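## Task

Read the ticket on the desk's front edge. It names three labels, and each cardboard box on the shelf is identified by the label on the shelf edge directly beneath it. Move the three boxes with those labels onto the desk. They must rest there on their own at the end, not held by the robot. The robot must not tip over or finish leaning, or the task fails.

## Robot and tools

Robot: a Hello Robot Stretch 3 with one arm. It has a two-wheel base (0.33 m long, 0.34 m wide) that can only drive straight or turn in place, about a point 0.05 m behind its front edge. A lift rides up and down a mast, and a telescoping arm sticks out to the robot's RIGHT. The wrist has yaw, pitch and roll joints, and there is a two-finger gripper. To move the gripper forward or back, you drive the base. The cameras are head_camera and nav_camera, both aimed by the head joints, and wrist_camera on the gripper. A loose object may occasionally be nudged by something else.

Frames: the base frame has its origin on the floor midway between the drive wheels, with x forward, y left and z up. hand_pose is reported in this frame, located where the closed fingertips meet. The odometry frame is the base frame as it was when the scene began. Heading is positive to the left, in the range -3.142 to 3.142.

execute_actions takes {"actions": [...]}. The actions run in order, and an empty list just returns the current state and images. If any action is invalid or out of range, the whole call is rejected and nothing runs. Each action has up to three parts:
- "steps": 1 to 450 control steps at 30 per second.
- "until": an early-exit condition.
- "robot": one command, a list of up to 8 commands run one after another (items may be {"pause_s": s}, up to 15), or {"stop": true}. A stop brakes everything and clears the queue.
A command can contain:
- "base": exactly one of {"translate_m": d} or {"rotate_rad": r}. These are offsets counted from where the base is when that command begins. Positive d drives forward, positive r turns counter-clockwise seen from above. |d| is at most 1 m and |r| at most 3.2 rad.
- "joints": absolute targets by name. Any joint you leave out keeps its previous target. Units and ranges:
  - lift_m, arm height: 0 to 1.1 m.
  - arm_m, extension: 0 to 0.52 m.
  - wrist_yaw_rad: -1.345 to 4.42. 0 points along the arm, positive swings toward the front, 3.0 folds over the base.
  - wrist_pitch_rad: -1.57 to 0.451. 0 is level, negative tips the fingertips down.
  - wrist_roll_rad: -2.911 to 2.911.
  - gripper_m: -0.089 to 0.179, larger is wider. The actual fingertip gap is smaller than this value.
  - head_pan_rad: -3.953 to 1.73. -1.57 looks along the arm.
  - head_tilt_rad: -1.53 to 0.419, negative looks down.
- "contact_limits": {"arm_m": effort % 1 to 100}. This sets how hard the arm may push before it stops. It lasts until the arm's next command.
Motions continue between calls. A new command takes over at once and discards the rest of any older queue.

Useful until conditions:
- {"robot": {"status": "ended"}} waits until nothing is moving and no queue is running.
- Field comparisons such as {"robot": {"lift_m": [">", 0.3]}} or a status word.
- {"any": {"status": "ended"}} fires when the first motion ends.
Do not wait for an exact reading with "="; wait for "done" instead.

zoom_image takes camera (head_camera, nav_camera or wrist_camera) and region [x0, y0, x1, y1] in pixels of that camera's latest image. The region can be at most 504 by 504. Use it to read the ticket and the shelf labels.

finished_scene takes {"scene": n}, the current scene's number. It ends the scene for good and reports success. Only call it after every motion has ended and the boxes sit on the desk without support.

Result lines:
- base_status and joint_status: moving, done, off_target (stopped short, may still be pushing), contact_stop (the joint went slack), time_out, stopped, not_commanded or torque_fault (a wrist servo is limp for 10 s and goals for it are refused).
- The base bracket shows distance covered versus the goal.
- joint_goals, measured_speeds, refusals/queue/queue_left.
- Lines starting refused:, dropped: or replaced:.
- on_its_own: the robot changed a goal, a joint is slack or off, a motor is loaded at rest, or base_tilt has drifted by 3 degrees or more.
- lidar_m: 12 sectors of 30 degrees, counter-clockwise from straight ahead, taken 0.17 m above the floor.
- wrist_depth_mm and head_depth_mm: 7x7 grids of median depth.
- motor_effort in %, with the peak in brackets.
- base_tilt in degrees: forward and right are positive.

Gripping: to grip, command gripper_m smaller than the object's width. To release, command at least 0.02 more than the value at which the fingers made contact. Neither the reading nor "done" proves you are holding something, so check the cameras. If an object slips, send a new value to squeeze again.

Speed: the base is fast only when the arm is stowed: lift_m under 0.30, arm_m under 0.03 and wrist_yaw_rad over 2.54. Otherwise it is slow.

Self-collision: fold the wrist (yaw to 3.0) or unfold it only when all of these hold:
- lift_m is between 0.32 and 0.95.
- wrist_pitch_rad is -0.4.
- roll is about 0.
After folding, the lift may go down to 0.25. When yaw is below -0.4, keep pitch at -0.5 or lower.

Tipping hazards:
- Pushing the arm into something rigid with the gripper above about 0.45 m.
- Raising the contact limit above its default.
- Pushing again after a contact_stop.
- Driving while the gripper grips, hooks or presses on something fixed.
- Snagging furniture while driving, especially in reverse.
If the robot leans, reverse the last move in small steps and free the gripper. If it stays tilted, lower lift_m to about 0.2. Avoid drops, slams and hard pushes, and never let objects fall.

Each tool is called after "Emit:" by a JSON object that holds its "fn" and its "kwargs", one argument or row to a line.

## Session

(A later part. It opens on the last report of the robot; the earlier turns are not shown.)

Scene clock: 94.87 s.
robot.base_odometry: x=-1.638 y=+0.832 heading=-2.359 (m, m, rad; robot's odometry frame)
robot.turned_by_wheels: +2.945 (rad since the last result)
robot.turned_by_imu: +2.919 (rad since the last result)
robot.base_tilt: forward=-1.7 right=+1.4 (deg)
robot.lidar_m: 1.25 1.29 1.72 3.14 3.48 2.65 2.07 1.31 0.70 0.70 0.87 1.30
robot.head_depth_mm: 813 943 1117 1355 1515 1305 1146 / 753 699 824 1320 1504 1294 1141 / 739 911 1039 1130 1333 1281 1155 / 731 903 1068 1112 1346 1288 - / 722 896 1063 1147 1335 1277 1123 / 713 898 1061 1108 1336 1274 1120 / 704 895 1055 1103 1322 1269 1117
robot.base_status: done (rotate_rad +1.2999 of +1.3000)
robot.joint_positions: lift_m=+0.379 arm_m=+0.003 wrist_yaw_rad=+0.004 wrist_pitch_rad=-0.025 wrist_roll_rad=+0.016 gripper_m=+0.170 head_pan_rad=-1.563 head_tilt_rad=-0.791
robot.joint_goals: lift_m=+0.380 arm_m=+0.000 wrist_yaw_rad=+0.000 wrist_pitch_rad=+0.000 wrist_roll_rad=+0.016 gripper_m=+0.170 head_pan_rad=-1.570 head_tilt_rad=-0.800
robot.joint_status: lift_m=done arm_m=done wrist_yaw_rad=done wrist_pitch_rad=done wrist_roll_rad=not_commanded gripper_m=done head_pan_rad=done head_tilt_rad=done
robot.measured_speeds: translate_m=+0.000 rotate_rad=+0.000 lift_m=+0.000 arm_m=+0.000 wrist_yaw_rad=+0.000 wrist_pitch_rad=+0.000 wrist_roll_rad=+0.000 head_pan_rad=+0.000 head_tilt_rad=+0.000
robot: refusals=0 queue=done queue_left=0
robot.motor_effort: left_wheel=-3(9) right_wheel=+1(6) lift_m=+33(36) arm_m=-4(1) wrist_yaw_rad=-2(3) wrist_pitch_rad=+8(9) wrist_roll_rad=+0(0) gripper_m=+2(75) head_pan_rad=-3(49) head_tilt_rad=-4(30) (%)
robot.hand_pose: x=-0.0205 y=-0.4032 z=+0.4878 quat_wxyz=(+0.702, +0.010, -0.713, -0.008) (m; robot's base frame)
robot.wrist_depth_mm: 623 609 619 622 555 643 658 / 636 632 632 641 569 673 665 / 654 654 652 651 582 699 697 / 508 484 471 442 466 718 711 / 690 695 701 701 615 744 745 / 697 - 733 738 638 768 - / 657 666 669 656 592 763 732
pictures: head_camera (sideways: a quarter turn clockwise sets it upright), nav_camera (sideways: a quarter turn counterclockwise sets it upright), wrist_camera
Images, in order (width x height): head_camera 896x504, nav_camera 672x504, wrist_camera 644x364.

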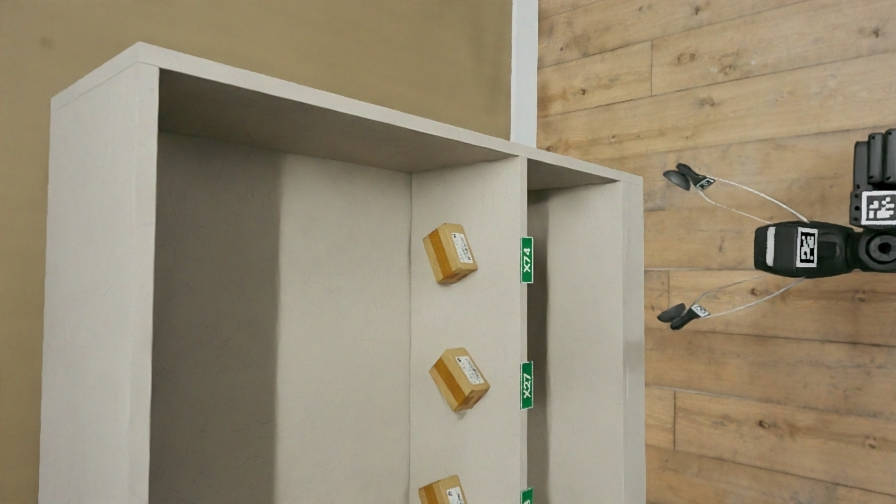

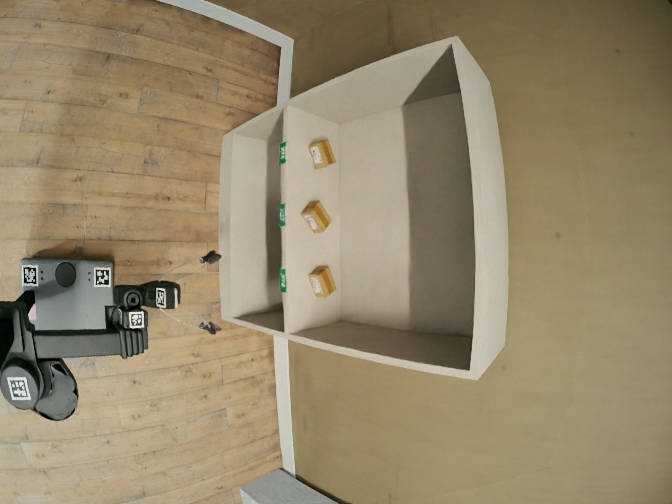

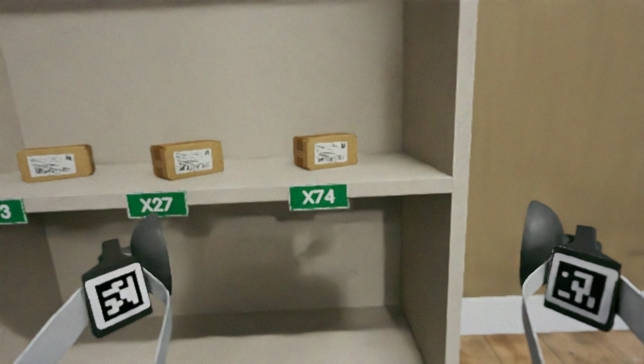

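Emit:
{"fn": "execute_actions", "kwargs": {
  "actions": [
    {"robot":{"base":{"translate_m":0.01},"joints":{"lift_m":0.36,"arm_m":0.33}},"steps":450,"until":{"robot":{"status":"ended"}}}
  ]
}}

Scene clock: 102.27 s.
robot.base_odometry: x=-1.645 y=+0.825 heading=-2.358 (m, m, rad; robot's odometry frame)
robot.turned_by_wheels: +0.000 (rad since the last result)
robot.turned_by_imu: +0.001 (rad since the last result)
robot.base_tilt: forward=-1.8 right=+1.4 (deg)
robot.lidar_m: 1.24 1.27 1.71 3.14 3.46 2.66 2.08 1.32 0.70 0.70 0.86 1.30
robot.head_depth_mm: 801 922 1109 1367 1510 1295 1143 / 747 730 867 1322 1510 1294 1139 / 737 909 1064 1127 1309 1290 1126 / 727 907 1073 1111 1327 1286 1134 / 720 900 1068 1148 1338 1277 1125 / 710 900 1060 1104 1330 1282 1114 / 700 897 1056 1097 1335 1272 1111
robot.base_status: done (translate_m +0.0100 of +0.0100)
robot.joint_positions: lift_m=+0.361 arm_m=+0.330 wrist_yaw_rad=+0.002 wrist_pitch_rad=+0.007 wrist_roll_rad=+0.020 gripper_m=+0.170 head_pan_rad=-1.563 head_tilt_rad=-0.792
robot.joint_goals: lift_m=+0.360 arm_m=+0.330 wrist_yaw_rad=+0.000 wrist_pitch_rad=+0.000 wrist_roll_rad=+0.020 gripper_m=+0.170 head_pan_rad=-1.570 head_tilt_rad=-0.800
robot.joint_status: lift_m=done arm_m=done wrist_yaw_rad=done wrist_pitch_rad=done wrist_roll_rad=not_commanded gripper_m=done head_pan_rad=done head_tilt_rad=done
robot.measured_speeds: translate_m=+0.000 rotate_rad=+0.000 lift_m=+0.000 arm_m=+0.000 wrist_yaw_rad=+0.000 wrist_pitch_rad=+0.000 wrist_roll_rad=+0.000 head_pan_rad=+0.000 head_tilt_rad=+0.000
robot: refusals=0 queue=done queue_left=0
robot.motor_effort: left_wheel=-2(5) right_wheel=+0(8) lift_m=+12(32) arm_m=+4(12) wrist_yaw_rad=+0(7) wrist_pitch_rad=-2(8) wrist_roll_rad=-1(5) gripper_m=+0(3) head_pan_rad=-4(3) head_tilt_rad=-4(5) (%)
robot.hand_pose: x=-0.0209 y=-0.7309 z=+0.4769 quat_wxyz=(+0.700, -0.001, -0.714, +0.003) (m; robot's base frame)
robot.wrist_depth_mm: 327 327 329 330 333 282 191 / 336 337 338 338 338 283 192 / 346 346 349 349 348 286 194 / 351 355 357 200 301 290 196 / 214 273 226 198 220 219 184 / 187 - 167 162 158 153 - / - 124 127 124 122 119 113
pictures: head_camera (sideways: a quarter turn clockwise sets it upright), nav_camera (sideways: a quarter turn counterclockwise sets it upright), wrist_camera
Images, in order (width x height): head_camera 896x504, nav_camera 672x504, wrist_camera 644x364.

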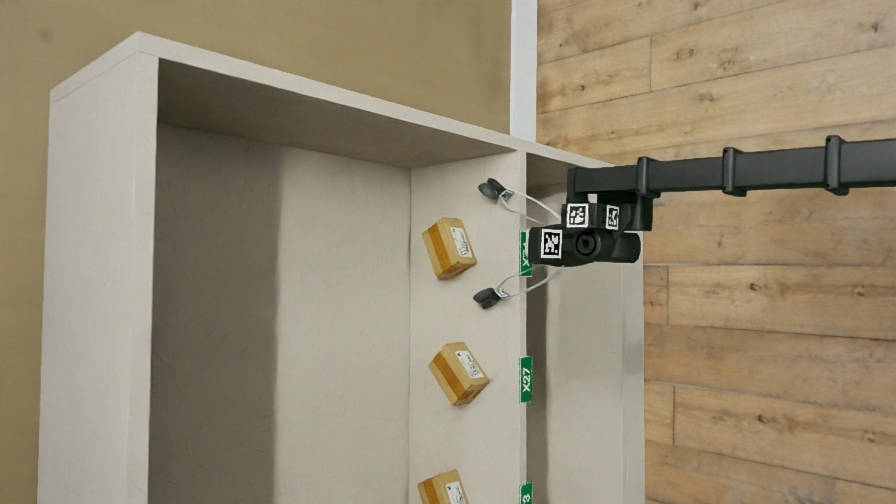

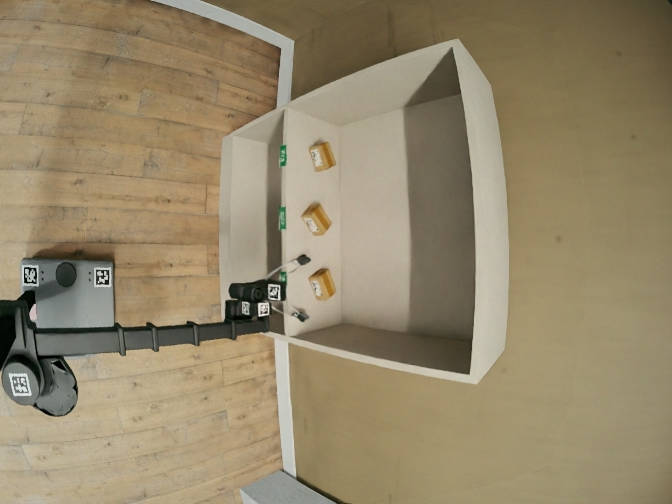

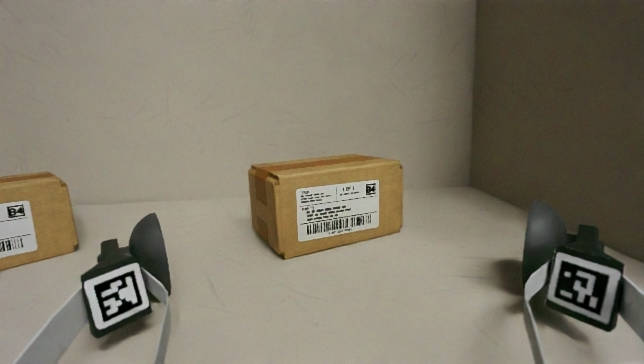

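Touching the shelf; raise.

Emit:
{"fn": "execute_actions", "kwargs": {
  "actions": [
    {"robot":[{"base":{"translate_m":0.01},"joints":{"lift_m":0.385}},{"joints":{"arm_m":0.4}},{"joints":{"gripper_m":0.03}},{"joints":{"lift_m":0.42}},{"joints":{"arm_m":0}},{"joints":{"wrist_pitch_rad":-0.4,"wrist_yaw_rad":2.7}},{"joints":{"lift_m":0.285}}],"steps":450,"until":{"robot":{"status":"ended"}}}
  ]
}}

Scene clock: 118.70 s.
robot.base_odometry: x=-1.652 y=+0.818 heading=-2.358 (m, m, rad; robot's odometry frame)
robot.turned_by_wheels: +0.000 (rad since the last result)
robot.turned_by_imu: +0.003 (rad since the last result)
robot.base_tilt: forward=-1.6 right=+1.3 (deg)
robot.lidar_m: 1.23 1.26 1.69 3.15 3.49 2.67 2.10 1.33 0.70 0.73 0.85 1.29
robot.head_depth_mm: 803 885 1110 1367 1524 1304 1134 / 744 767 830 1245 1503 1291 1139 / 737 910 1073 1134 1348 1293 1147 / 727 906 1072 1148 1347 1284 1150 / 718 902 1067 1152 1339 1272 1126 / 711 897 1055 1142 1336 1279 1120 / 701 892 1053 1105 1331 1263 1114
robot.base_status: done (translate_m +0.0100 of +0.0100)
robot.joint_positions: lift_m=+0.286 arm_m=+0.003 wrist_yaw_rad=+2.696 wrist_pitch_rad=-0.421 wrist_roll_rad=+0.020 gripper_m=+0.050 head_pan_rad=-1.563 head_tilt_rad=-0.792
robot.joint_goals: lift_m=+0.285 arm_m=+0.000 wrist_yaw_rad=+2.700 wrist_pitch_rad=-0.400 wrist_roll_rad=+0.020 gripper_m=+0.049 head_pan_rad=-1.570 head_tilt_rad=-0.800
robot.joint_status: lift_m=done arm_m=done wrist_yaw_rad=done wrist_pitch_rad=done wrist_roll_rad=not_commanded gripper_m=done head_pan_rad=done head_tilt_rad=done
robot.measured_speeds: translate_m=+0.000 rotate_rad=+0.000 lift_m=+0.000 arm_m=+0.000 wrist_yaw_rad=+0.000 wrist_pitch_rad=+0.000 wrist_roll_rad=+0.000 head_pan_rad=+0.000 head_tilt_rad=+0.000
robot: refusals=0 queue=done queue_left=0
robot.on_its_own: gripper_m is held at +0.049, not at your +0.030, by its stall guard, which is not easing now
robot.motor_effort: left_wheel=-1(2) right_wheel=+1(4) lift_m=+13(34) arm_m=-4(6) wrist_yaw_rad=+3(4) wrist_pitch_rad=+7(7) wrist_roll_rad=-1(1) gripper_m=-19(98) head_pan_rad=-3(3) head_tilt_rad=-4(3) (%)
robot.hand_pose: x=+0.0752 y=+0.0545 z=+0.2974 quat_wxyz=(+0.297, +0.713, -0.011, +0.635) (m; robot's base frame)
robot.wrist_depth_mm: - - - - - - 957 / - - - - - - 959 / - 952 928 873 840 809 786 / 792 738 712 690 679 658 639 / - 608 158 141 150 558 526 / - 525 133 131 152 - 468 / 443 - - 135 407 412 399
pictures: head_camera (sideways: a quarter turn clockwise sets it upright), nav_camera (sideways: a quarter turn counterclockwise sets it upright), wrist_camera
Images, in order (width x height): head_camera 896x504, nav_camera 672x504, wrist_camera 644x364.

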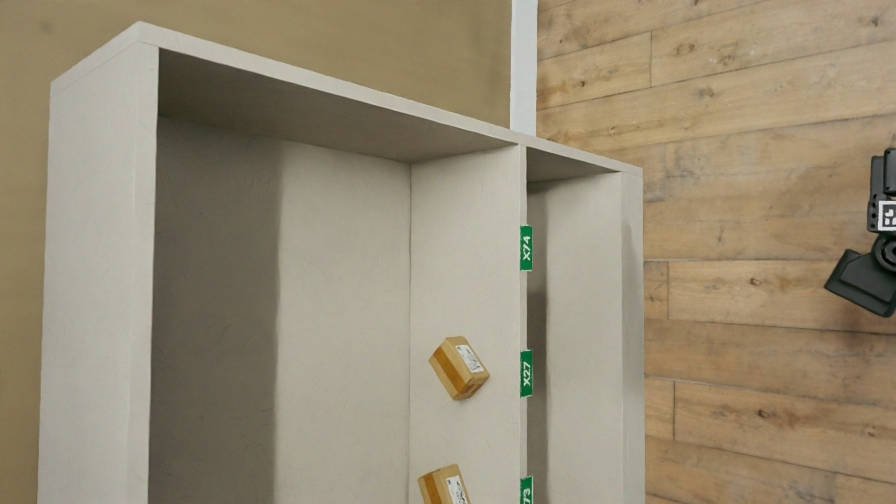

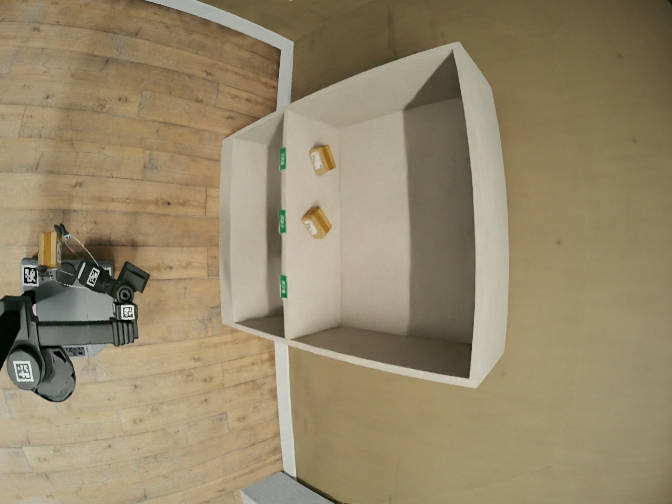

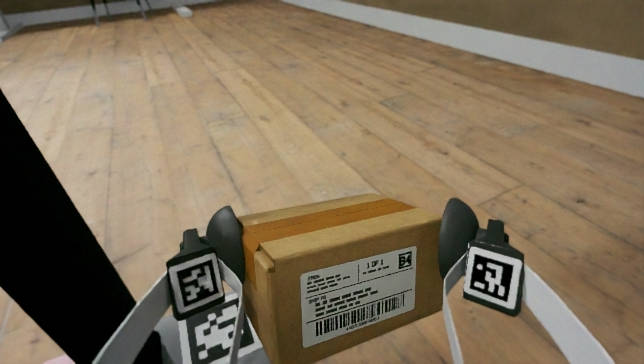

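Emit:
{"fn": "execute_actions", "kwargs": {
  "actions": [
    {"robot":[{"base":{"rotate_rad":1.7}},{"base":{"translate_m":1}},{"base":{"translate_m":1}},{"base":{"translate_m":0.36}},{"base":{"rotate_rad":1.47}},{"joints":{"lift_m":0.92,"wrist_yaw_rad":0,"head_tilt_rad":-0.55}},{"joints":{"wrist_pitch_rad":0}},{"joints":{"arm_m":0.4}}],"steps":450,"until":{"robot":{"status":"ended"}}},
    {"steps":450,"until":{"robot":{"status":"ended"}}}
  ]
}}

Scene clock: 151.37 s.
robot.base_odometry: x=+0.214 y=-0.626 heading=+0.811 (m, m, rad; robot's odometry frame)
robot.turned_by_wheels: +3.170 (rad since the last result)
robot.turned_by_imu: +3.141 (rad since the last result)
robot.base_tilt: forward=-1.6 right=+1.2 (deg)
robot.lidar_m: 2.34 2.42 3.11 3.01 2.09 1.49 1.42 1.46 0.81 0.81 1.22 2.03
robot.head_depth_mm: 1230 1350 949 - - 1402 1246 / 1226 1337 1082 1766 1757 1488 1244 / 1216 1341 - 1331 1147 1405 1229 / 1224 1334 948 1271 1146 1423 1230 / 1218 1326 906 1721 1810 1421 1223 / 1219 1307 891 1719 1787 1455 1218 / 1216 1302 884 1720 1780 1445 1211
robot.base_status: done (rotate_rad +1.4699 of +1.4700)
robot.joint_positions: lift_m=+0.919 arm_m=+0.400 wrist_yaw_rad=+0.002 wrist_pitch_rad=-0.034 wrist_roll_rad=+0.020 gripper_m=+0.050 head_pan_rad=-1.564 head_tilt_rad=-0.557
robot.joint_goals: lift_m=+0.920 arm_m=+0.400 wrist_yaw_rad=+0.000 wrist_pitch_rad=+0.000 wrist_roll_rad=+0.020 gripper_m=+0.049 head_pan_rad=-1.570 head_tilt_rad=-0.550
robot.joint_status: lift_m=done arm_m=done wrist_yaw_rad=done wrist_pitch_rad=done wrist_roll_rad=not_commanded gripper_m=done head_pan_rad=done head_tilt_rad=done
robot.measured_speeds: translate_m=+0.000 rotate_rad=+0.000 lift_m=+0.000 arm_m=+0.000 wrist_yaw_rad=+0.000 wrist_pitch_rad=+0.000 wrist_roll_rad=+0.000 head_pan_rad=+0.000 head_tilt_rad=+0.000
robot: refusals=0 queue=done queue_left=0
robot.on_its_own: gripper_m is held at +0.049, not at your +0.030, by its stall guard, which is not easing now
robot.motor_effort: left_wheel=-3(8) right_wheel=+2(7) lift_m=+34(33) arm_m=+3(4) wrist_yaw_rad=-1(4) wrist_pitch_rad=+11(8) wrist_roll_rad=-1(1) gripper_m=-19(19) head_pan_rad=-3(3) head_tilt_rad=+3(22) (%)
robot.hand_pose: x=-0.0209 y=-0.7999 z=+1.0255 quat_wxyz=(+0.700, +0.013, -0.714, -0.011) (m; robot's base frame)
robot.wrist_depth_mm: 759 750 747 748 744 742 740 / 786 773 775 765 769 781 780 / 799 800 810 804 797 811 800 / 696 645 612 582 550 517 492 / 391 380 157 141 150 352 320 / 275 270 136 131 152 - 236 / 210 205 194 135 186 191 188
pictures: head_camera (sideways: a quarter turn clockwise sets it upright), nav_camera (sideways: a quarter turn counterclockwise sets it upright), wrist_camera
Images, in order (width x height): head_camera 896x504, nav_camera 672x504, wrist_camera 644x364.

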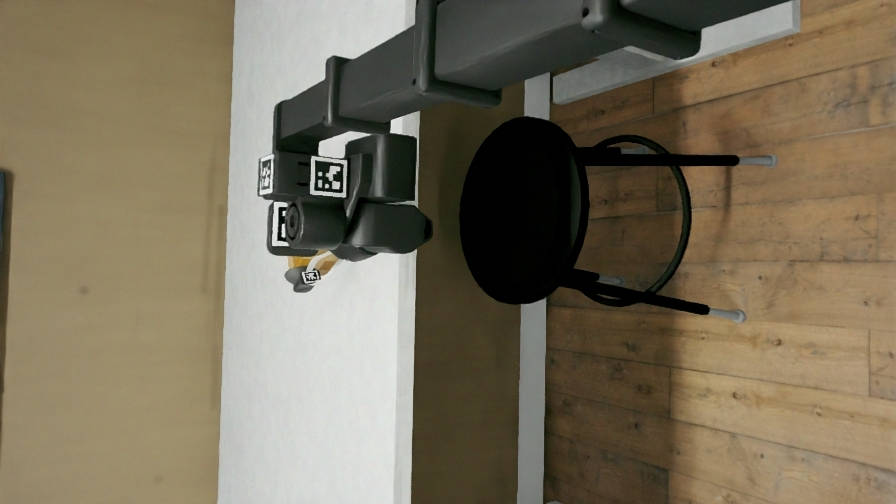

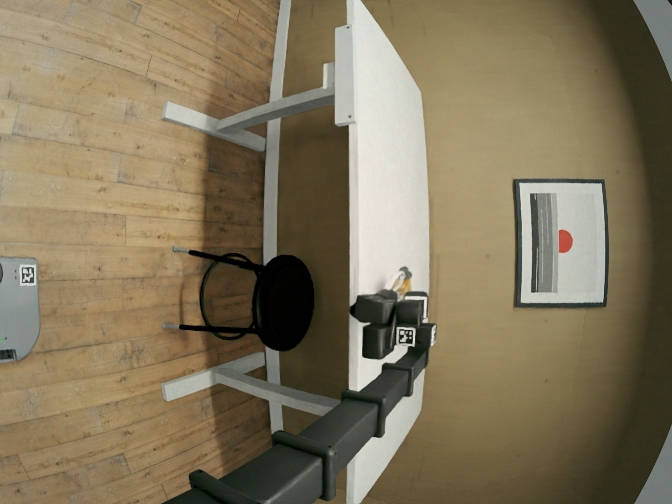

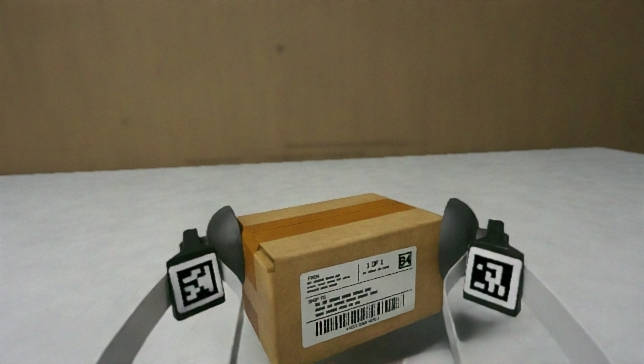

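Emit:
{"fn": "execute_actions", "kwargs": {
  "actions": [
    {"robot":[{"joints":{"arm_m":0.46}},{"joints":{"lift_m":0.888}},{"joints":{"gripper_m":0.17}},{"joints":{"arm_m":0}},{"joints":{"lift_m":0.285,"wrist_pitch_rad":-0.4,"wrist_yaw_rad":2.7,"head_tilt_rad":-0.8},"base":{"rotate_rad":1.16}},{"base":{"translate_m":1}},{"base":{"translate_m":1}},{"base":{"translate_m":0.54}}],"steps":450,"until":{"robot":{"status":"ended"}}},
    {"steps":450,"until":{"robot":{"status":"ended"}}},
    {"robot":[{"base":{"rotate_rad":2.035}},{"joints":{"lift_m":0.38}},{"joints":{"wrist_yaw_rad":0}},{"joints":{"wrist_pitch_rad":0,"arm_m":0.15}}],"steps":450,"until":{"robot":{"status":"ended"}}}
  ]
}}

Scene clock: 199.00 s.
robot.base_odometry: x=-0.776 y=+1.713 heading=-2.277 (m, m, rad; robot's odometry frame)
robot.turned_by_wheels: +3.195 (rad since the last result)
robot.turned_by_imu: +3.172 (rad since the last result)
robot.base_tilt: forward=-1.7 right=+1.3 (deg)
robot.lidar_m: 2.52 2.61 3.31 3.33 1.79 1.30 0.81 0.83 0.97 0.72 1.06 1.29
robot.head_depth_mm: 760 953 1126 1133 1417 1294 1137 / 748 952 1123 1130 1402 1296 1134 / 741 954 1124 1155 1386 1340 1115 / 732 956 1129 1134 1393 - 1128 / 680 916 1041 1115 1405 1283 1130 / 859 1011 1193 1455 1478 1274 1118 / 876 1006 1207 1465 1470 1274 1116
robot.base_status: done (rotate_rad +2.0349 of +2.0350)
robot.joint_positions: lift_m=+0.379 arm_m=+0.150 wrist_yaw_rad=+0.003 wrist_pitch_rad=-0.024 wrist_roll_rad=+0.020 gripper_m=+0.170 head_pan_rad=-1.564 head_tilt_rad=-0.791
robot.joint_goals: lift_m=+0.380 arm_m=+0.150 wrist_yaw_rad=+0.000 wrist_pitch_rad=+0.000 wrist_roll_rad=+0.020 gripper_m=+0.170 head_pan_rad=-1.570 head_tilt_rad=-0.800
robot.joint_status: lift_m=done arm_m=done wrist_yaw_rad=done wrist_pitch_rad=done wrist_roll_rad=not_commanded gripper_m=done head_pan_rad=done head_tilt_rad=done
robot.measured_speeds: translate_m=+0.000 rotate_rad=+0.000 lift_m=+0.000 arm_m=+0.000 wrist_yaw_rad=+0.000 wrist_pitch_rad=+0.000 wrist_roll_rad=+0.000 head_pan_rad=+0.000 head_tilt_rad=+0.000
robot: refusals=0 queue=done queue_left=0
robot.motor_effort: left_wheel=-3(9) right_wheel=+1(7) lift_m=+32(32) arm_m=+3(4) wrist_yaw_rad=+0(4) wrist_pitch_rad=+7(11) wrist_roll_rad=-1(1) gripper_m=+1(85) head_pan_rad=-4(4) head_tilt_rad=-4(24) (%)
robot.hand_pose: x=-0.0208 y=-0.5502 z=+0.4880 quat_wxyz=(+0.700, +0.010, -0.714, -0.008) (m; robot's base frame)
robot.wrist_depth_mm: 588 579 472 534 532 534 531 / 610 609 460 550 547 546 546 / 633 622 446 565 560 555 561 / 650 646 390 423 409 386 363 / 677 669 341 607 602 605 595 / 710 - 421 633 628 627 - / 719 711 467 644 640 628 595
pictures: head_camera (sideways: a quarter turn clockwise sets it upright), nav_camera (sideways: a quarter turn counterclockwise sets it upright), wrist_camera
Images, in order (width x height): head_camera 896x504, nav_camera 672x504, wrist_camera 644x364.

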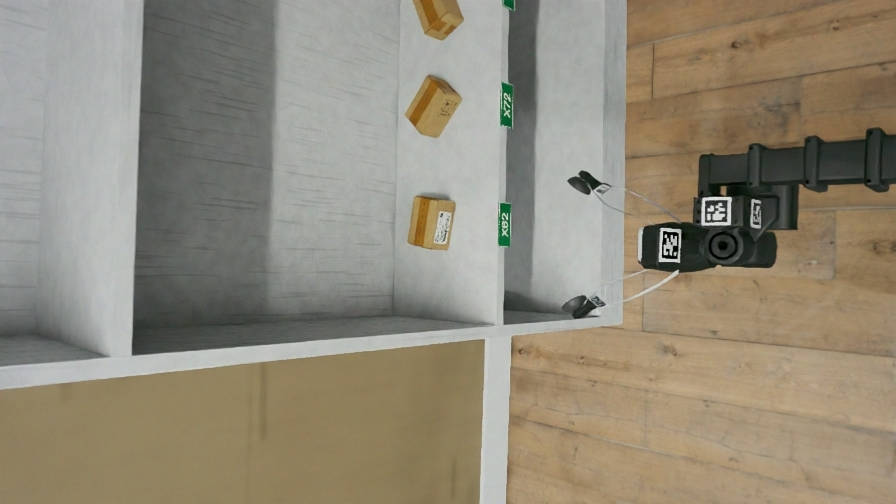

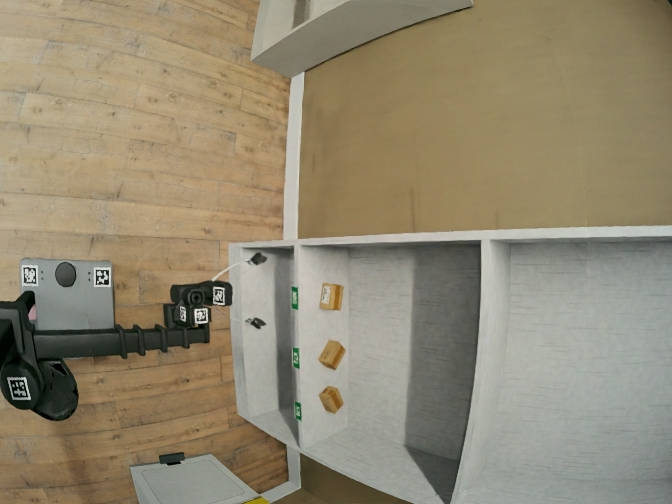

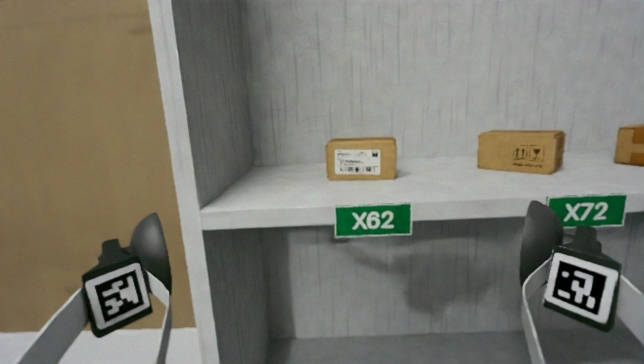

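Emit:
{"fn": "execute_actions", "kwargs": {
  "actions": [
    {"robot":[{"base":{"translate_m":-0.037},"joints":{"lift_m":0.39}},{"joints":{"arm_m":0.44}},{"joints":{"gripper_m":0.04}},{"joints":{"lift_m":0.42}},{"joints":{"arm_m":0}},{"joints":{"wrist_pitch_rad":-0.4,"wrist_yaw_rad":2.7}},{"joints":{"lift_m":0.285}}],"steps":450,"until":{"robot":{"status":"ended"}}}
  ]
}}

Scene clock: 218.90 s.
robot.base_odometry: x=-0.752 y=+1.741 heading=-2.277 (m, m, rad; robot's odometry frame)
robot.turned_by_wheels: +0.000 (rad since the last result)
robot.turned_by_imu: +0.003 (rad since the last result)
robot.base_tilt: forward=-1.6 right=+1.2 (deg)
robot.lidar_m: 2.56 2.64 3.36 3.35 1.75 1.27 0.78 0.80 0.95 0.73 1.07 1.33
robot.head_depth_mm: 760 951 1127 1134 1421 1300 1134 / 752 956 1126 1130 1410 1303 1135 / 739 957 1121 1152 1398 1288 1143 / 730 952 1130 1149 1394 1288 1153 / 722 934 1093 1144 1397 1278 1133 / 626 796 1138 1467 1487 1275 1119 / 875 1009 1191 1464 1475 1279 1115
robot.base_status: done (translate_m -0.0370 of -0.0370)
robot.joint_positions: lift_m=+0.305 arm_m=+0.003 wrist_yaw_rad=+2.696 wrist_pitch_rad=-0.422 wrist_roll_rad=+0.020 gripper_m=+0.044 head_pan_rad=-1.564 head_tilt_rad=-0.791
robot.joint_goals: lift_m=+0.285 arm_m=+0.000 wrist_yaw_rad=+2.700 wrist_pitch_rad=-0.400 wrist_roll_rad=+0.020 gripper_m=+0.043 head_pan_rad=-1.570 head_tilt_rad=-0.800
robot.joint_status: lift_m=moving arm_m=done wrist_yaw_rad=done wrist_pitch_rad=done wrist_roll_rad=not_commanded gripper_m=done head_pan_rad=done head_tilt_rad=done
robot.measured_speeds: translate_m=+0.000 rotate_rad=+0.000 lift_m=-0.091 arm_m=+0.000 wrist_yaw_rad=+0.000 wrist_pitch_rad=+0.000 wrist_roll_rad=+0.000 head_pan_rad=+0.000 head_tilt_rad=+0.000
robot: refusals=0 queue=running queue_left=0
robot.motor_effort: left_wheel=-2(7) right_wheel=+1(3) lift_m=+12(33) arm_m=-3(3) wrist_yaw_rad=+2(4) wrist_pitch_rad=+7(8) wrist_roll_rad=-1(1) gripper_m=-19(96) head_pan_rad=-3(3) head_tilt_rad=-4(5) (%)
robot.hand_pose: x=+0.0752 y=+0.0544 z=+0.3165 quat_wxyz=(+0.297, +0.713, -0.011, +0.635) (m; robot's base frame)
robot.wrist_depth_mm: - - - - - - - / - - - - - - - / - - 954 908 887 876 818 / 833 753 748 729 704 679 664 / - 636 627 149 144 584 557 / - 554 154 147 140 - 478 / 459 - - 155 146 430 424
pictures: head_camera (sideways: a quarter turn clockwise sets it upright), nav_camera (sideways: a quarter turn counterclockwise sets it upright), wrist_camera
Images, in order (width x height): head_camera 896x504, nav_camera 672x504, wrist_camera 644x364.

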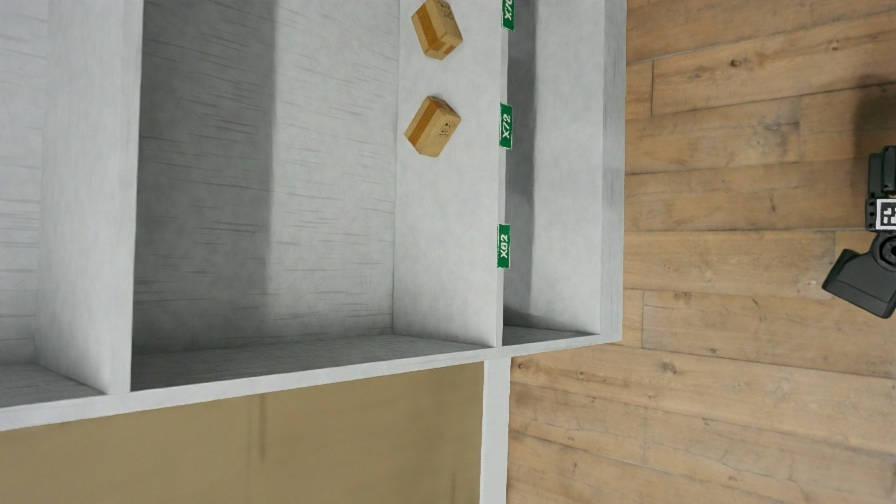

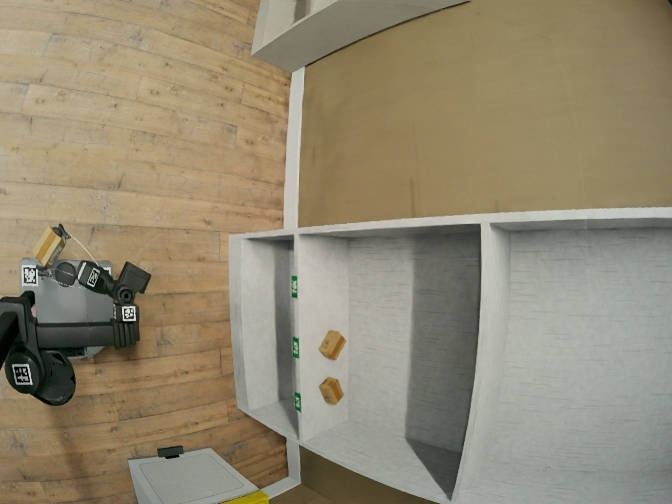

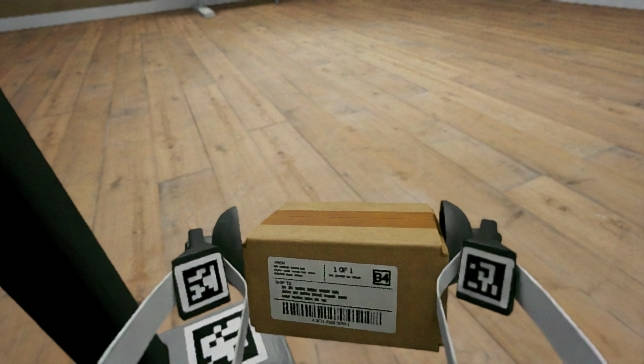

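Emit:
{"fn": "execute_actions", "kwargs": {
  "actions": [
    {"robot":[{"base":{"rotate_rad":1.225}},{"base":{"translate_m":1}},{"base":{"translate_m":1}},{"base":{"translate_m":0.44}},{"base":{"rotate_rad":1.935}},{"joints":{"lift_m":0.92,"wrist_yaw_rad":0,"head_tilt_rad":-0.55}},{"joints":{"wrist_pitch_rad":0}},{"joints":{"arm_m":0.46}}],"steps":450,"until":{"robot":{"status":"ended"}}},
    {"steps":450,"until":{"robot":{"status":"ended"}}},
    {"robot":{"joints":{"lift_m":0.885}},"steps":90,"until":{"robot":{"status":"ended"}}}
  ]
}}

Scene clock: 253.47 s.
robot.base_odometry: x=+0.458 y=-0.378 heading=+0.883 (m, m, rad; robot's odometry frame)
robot.turned_by_wheels: +3.160 (rad since the last result)
robot.turned_by_imu: +3.132 (rad since the last result)
robot.base_tilt: forward=-1.6 right=+1.3 (deg)
robot.lidar_m: 2.06 2.15 2.91 3.03 2.45 1.77 1.70 1.75 0.94 0.88 1.10 2.06
robot.head_depth_mm: 1233 1344 855 1245 - - 1223 / 1225 1348 1047 - 1674 1450 1233 / 1226 1343 1145 1766 1825 1445 1233 / 1229 1338 949 1748 1817 1462 1229 / 1230 1324 903 1713 1789 1456 1228 / 1224 1319 892 1752 1789 1447 1217 / 1225 1317 880 748 1608 1428 1206
robot.base_status: done (rotate_rad +1.9349 of +1.9350)
robot.joint_positions: lift_m=+0.886 arm_m=+0.460 wrist_yaw_rad=+0.002 wrist_pitch_rad=-0.014 wrist_roll_rad=+0.020 gripper_m=+0.044 head_pan_rad=-1.564 head_tilt_rad=-0.557
robot.joint_goals: lift_m=+0.885 arm_m=+0.460 wrist_yaw_rad=+0.000 wrist_pitch_rad=+0.000 wrist_roll_rad=+0.020 gripper_m=+0.043 head_pan_rad=-1.570 head_tilt_rad=-0.550
robot.joint_status: lift_m=done arm_m=done wrist_yaw_rad=done wrist_pitch_rad=done wrist_roll_rad=not_commanded gripper_m=done head_pan_rad=done head_tilt_rad=done
robot.measured_speeds: translate_m=+0.000 rotate_rad=+0.000 lift_m=+0.000 arm_m=+0.000 wrist_yaw_rad=+0.000 wrist_pitch_rad=+0.000 wrist_roll_rad=+0.000 head_pan_rad=+0.000 head_tilt_rad=+0.000
robot: refusals=0 queue=done queue_left=0
robot.motor_effort: left_wheel=-3(9) right_wheel=+1(7) lift_m=+8(35) arm_m=+3(2) wrist_yaw_rad=-1(3) wrist_pitch_rad=+4(12) wrist_roll_rad=-1(1) gripper_m=-19(19) head_pan_rad=-4(4) head_tilt_rad=+3(21) (%)
robot.hand_pose: x=-0.0209 y=-0.8605 z=+0.9967 quat_wxyz=(+0.700, +0.006, -0.714, -0.005) (m; robot's base frame)
robot.wrist_depth_mm: 726 706 705 699 705 706 700 / 736 739 732 730 720 729 714 / 760 746 764 738 748 736 738 / 611 564 524 498 461 438 416 / 325 313 304 149 144 288 262 / 220 218 154 147 139 - 190 / 168 165 158 151 144 151 150
pictures: head_camera (sideways: a quarter turn clockwise sets it upright), nav_camera (sideways: a quarter turn counterclockwise sets it upright), wrist_camera
Images, in order (width x height): head_camera 896x504, nav_camera 672x504, wrist_camera 644x364.

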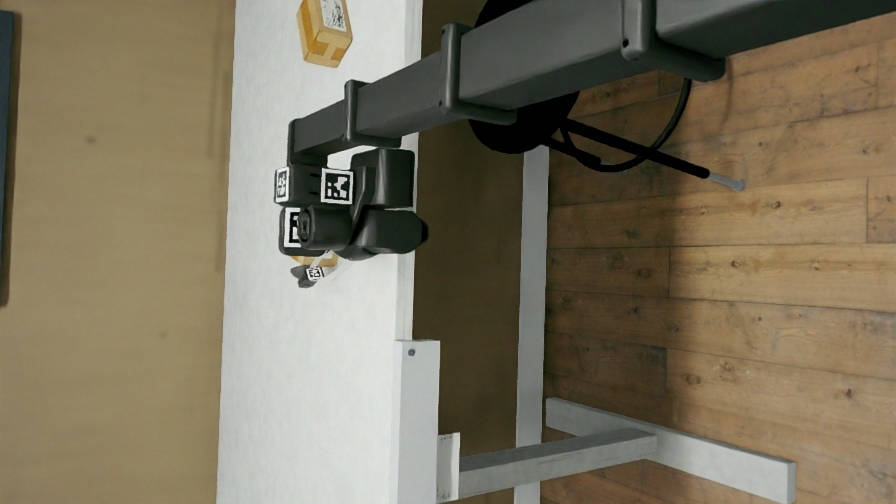

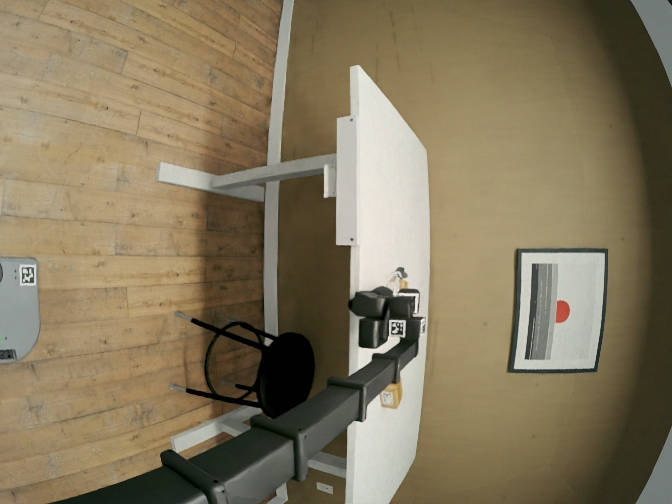

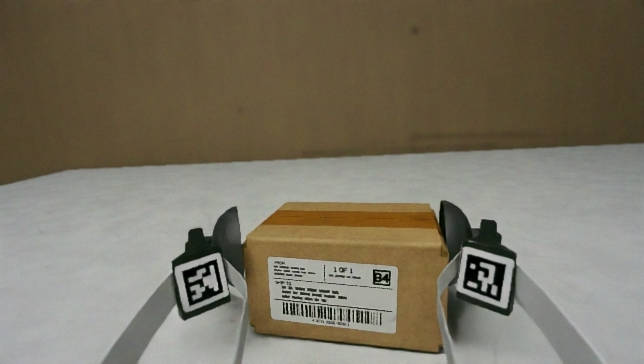

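Emit:
{"fn": "execute_actions", "kwargs": {
  "actions": [
    {"robot":[{"joints":{"gripper_m":0.17}},{"joints":{"arm_m":0}},{"joints":{"lift_m":0.285,"wrist_pitch_rad":-0.4,"wrist_yaw_rad":2.7,"head_tilt_rad":-0.8},"base":{"rotate_rad":1.105}},{"base":{"translate_m":1}},{"base":{"translate_m":1}},{"base":{"translate_m":0.61}}],"steps":450,"until":{"robot":{"status":"ended"}}},
    {"steps":450,"until":{"robot":{"status":"ended"}}},
    {"robot":[{"base":{"rotate_rad":2.08}},{"joints":{"lift_m":0.385}},{"joints":{"wrist_yaw_rad":0}},{"joints":{"wrist_pitch_rad":0,"arm_m":0.2}}],"steps":450,"until":{"robot":{"status":"ended"}}}
  ]
}}

Scene clock: 292.70 s.
robot.base_odometry: x=-0.599 y=+2.008 heading=-2.216 (m, m, rad; robot's odometry frame)
robot.turned_by_wheels: +3.185 (rad since the last result)
robot.turned_by_imu: +3.162 (rad since the last result)
robot.base_tilt: forward=-1.6 right=+1.3 (deg)
robot.lidar_m: 2.92 3.04 3.45 3.35 1.22 0.89 0.44 0.42 0.61 0.96 0.86 1.43
robot.head_depth_mm: 713 751 857 1402 1521 1245 1100 / 750 932 1051 1080 1432 1298 1136 / 740 935 1106 1126 1411 1344 1127 / 732 938 1109 1122 1409 1236 1129 / 719 933 1113 1116 1383 1275 1125 / 712 936 1111 1139 1385 1275 1122 / 702 943 1101 1132 1365 1267 1111
robot.base_status: done (rotate_rad +2.0799 of +2.0800)
robot.joint_positions: lift_m=+0.384 arm_m=+0.200 wrist_yaw_rad=+0.003 wrist_pitch_rad=-0.023 wrist_roll_rad=+0.020 gripper_m=+0.170 head_pan_rad=-1.564 head_tilt_rad=-0.791
robot.joint_goals: lift_m=+0.385 arm_m=+0.200 wrist_yaw_rad=+0.000 wrist_pitch_rad=+0.000 wrist_roll_rad=+0.020 gripper_m=+0.170 head_pan_rad=-1.570 head_tilt_rad=-0.800
robot.joint_status: lift_m=done arm_m=done wrist_yaw_rad=done wrist_pitch_rad=done wrist_roll_rad=not_commanded gripper_m=done head_pan_rad=done head_tilt_rad=done
robot.measured_speeds: translate_m=+0.000 rotate_rad=+0.000 lift_m=+0.000 arm_m=+0.000 wrist_yaw_rad=+0.000 wrist_pitch_rad=+0.000 wrist_roll_rad=+0.000 head_pan_rad=+0.000 head_tilt_rad=+0.000
robot: refusals=0 queue=done queue_left=0
robot.motor_effort: left_wheel=-3(9) right_wheel=+1(8) lift_m=+33(34) arm_m=+3(3) wrist_yaw_rad=-2(4) wrist_pitch_rad=+7(9) wrist_roll_rad=-1(1) gripper_m=+0(83) head_pan_rad=-3(4) head_tilt_rad=-5(23) (%)
robot.hand_pose: x=-0.0208 y=-0.6002 z=+0.4931 quat_wxyz=(+0.700, +0.009, -0.714, -0.008) (m; robot's base frame)
robot.wrist_depth_mm: 478 478 476 478 471 426 286 / 494 498 493 489 488 434 287 / 506 507 506 504 502 437 290 / 518 500 369 373 367 385 292 / 303 314 279 273 268 275 267 / 568 - 560 559 561 487 - / 580 595 587 584 578 468 316
pictures: head_camera (sideways: a quarter turn clockwise sets it upright), nav_camera (sideways: a quarter turn counterclockwise sets it upright), wrist_camera
Images, in order (width x height): head_camera 896x504, nav_camera 672x504, wrist_camera 644x364.

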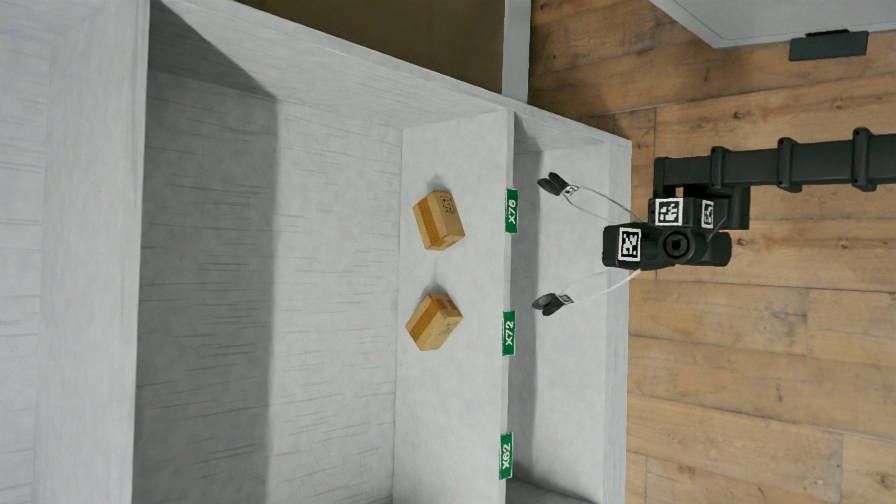

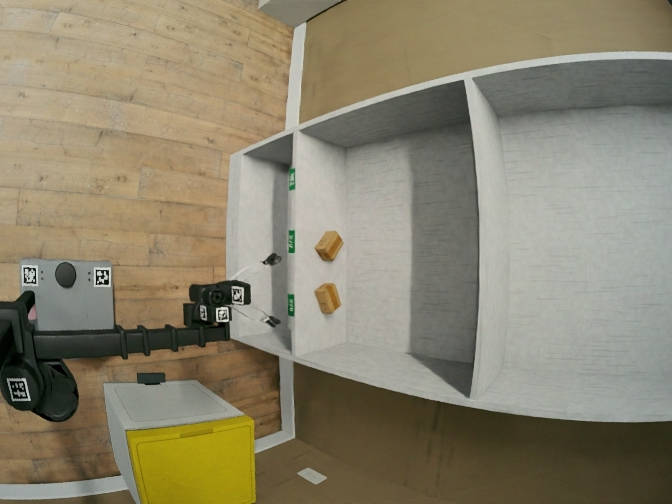

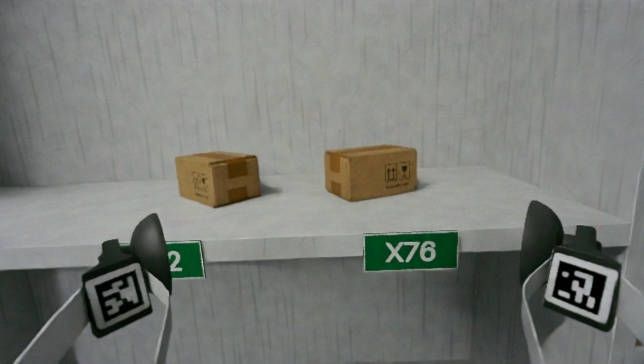

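Emit:
{"fn": "execute_actions", "kwargs": {
  "actions": [
    {"robot":[{"base":{"translate_m":-0.042},"joints":{"gripper_m":0.15}},{"joints":{"arm_m":0.42}},{"joints":{"gripper_m":0.04}},{"joints":{"lift_m":0.42}},{"joints":{"arm_m":0},"base":{"translate_m":0.05}},{"joints":{"wrist_pitch_rad":-0.4,"wrist_yaw_rad":2.7}},{"joints":{"lift_m":0.285}}],"steps":450,"until":{"robot":{"status":"ended"}}}
  ]
}}

Scene clock: 310.83 s.
robot.base_odometry: x=-0.604 y=+2.002 heading=-2.216 (m, m, rad; robot's odometry frame)
robot.turned_by_wheels: +0.000 (rad since the last result)
robot.turned_by_imu: +0.003 (rad since the last result)
robot.base_tilt: forward=-1.8 right=+1.2 (deg)
robot.lidar_m: 2.91 3.04 3.47 3.40 1.23 0.90 0.44 0.43 0.62 0.96 0.85 1.43
robot.head_depth_mm: 712 773 875 1410 1512 1245 1093 / 753 935 1051 1097 1434 1293 1139 / 742 936 1106 1154 1395 1294 1146 / 731 943 1110 1149 1401 1281 1149 / 721 935 1105 1116 1396 1282 1128 / 713 934 1110 1137 1384 1277 1117 / 704 942 1109 1133 1359 1261 1121
robot.base_status: done (translate_m +0.0500 of +0.0500)
robot.joint_positions: lift_m=+0.287 arm_m=+0.003 wrist_yaw_rad=+2.696 wrist_pitch_rad=-0.413 wrist_roll_rad=+0.020 gripper_m=+0.040 head_pan_rad=-1.564 head_tilt_rad=-0.791
robot.joint_goals: lift_m=+0.285 arm_m=+0.000 wrist_yaw_rad=+2.700 wrist_pitch_rad=-0.400 wrist_roll_rad=+0.020 gripper_m=+0.040 head_pan_rad=-1.570 head_tilt_rad=-0.800
robot.joint_status: lift_m=moving arm_m=done wrist_yaw_rad=done wrist_pitch_rad=done wrist_roll_rad=not_commanded gripper_m=done head_pan_rad=done head_tilt_rad=done
robot.measured_speeds: translate_m=+0.000 rotate_rad=+0.000 lift_m=-0.031 arm_m=+0.000 wrist_yaw_rad=+0.000 wrist_pitch_rad=+0.000 wrist_roll_rad=+0.000 head_pan_rad=+0.000 head_tilt_rad=+0.000
robot: refusals=0 queue=running queue_left=0
robot.motor_effort: left_wheel=-2(8) right_wheel=+1(6) lift_m=+13(37) arm_m=-3(0) wrist_yaw_rad=+3(2) wrist_pitch_rad=+4(7) wrist_roll_rad=-1(1) gripper_m=+1(91) head_pan_rad=-3(3) head_tilt_rad=-4(5) (%)
robot.hand_pose: x=+0.0757 y=+0.0554 z=+0.3013 quat_wxyz=(+0.294, +0.713, -0.014, +0.636) (m; robot's base frame)
robot.wrist_depth_mm: - - - - - - - / - - - - - - - / - - 932 902 867 841 801 / 780 745 730 702 684 665 657 / - 616 610 576 587 558 543 / - 515 526 492 - 477 467 / 446 - - 431 426 415 408
pictures: head_camera (sideways: a quarter turn clockwise sets it upright), nav_camera (sideways: a quarter turn counterclockwise sets it upright), wrist_camera
Images, in order (width x height): head_camera 896x504, nav_camera 672x504, wrist_camera 644x364.

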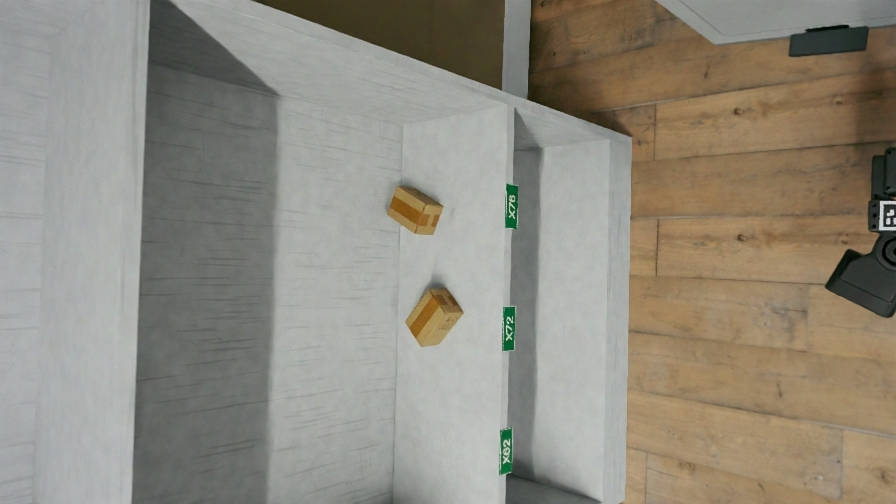

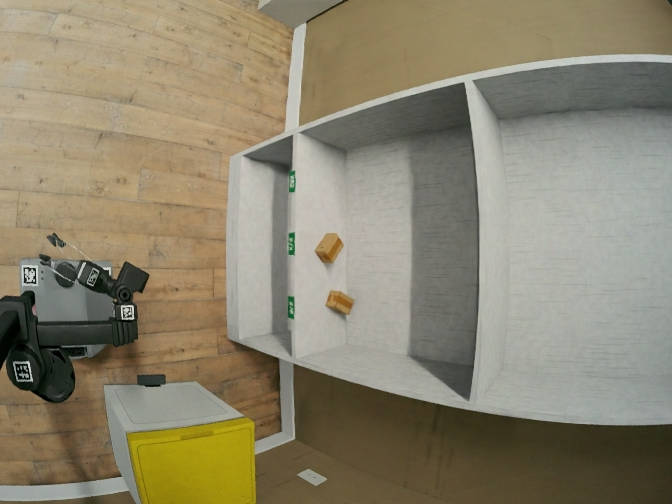

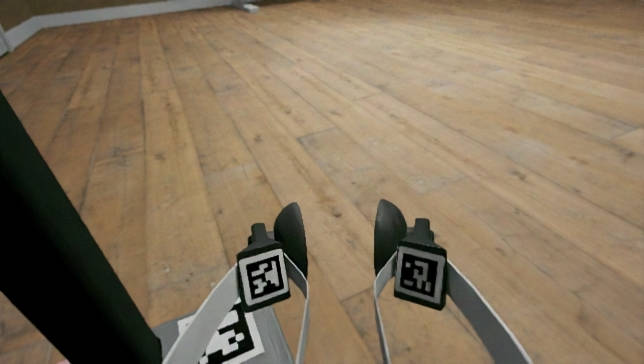

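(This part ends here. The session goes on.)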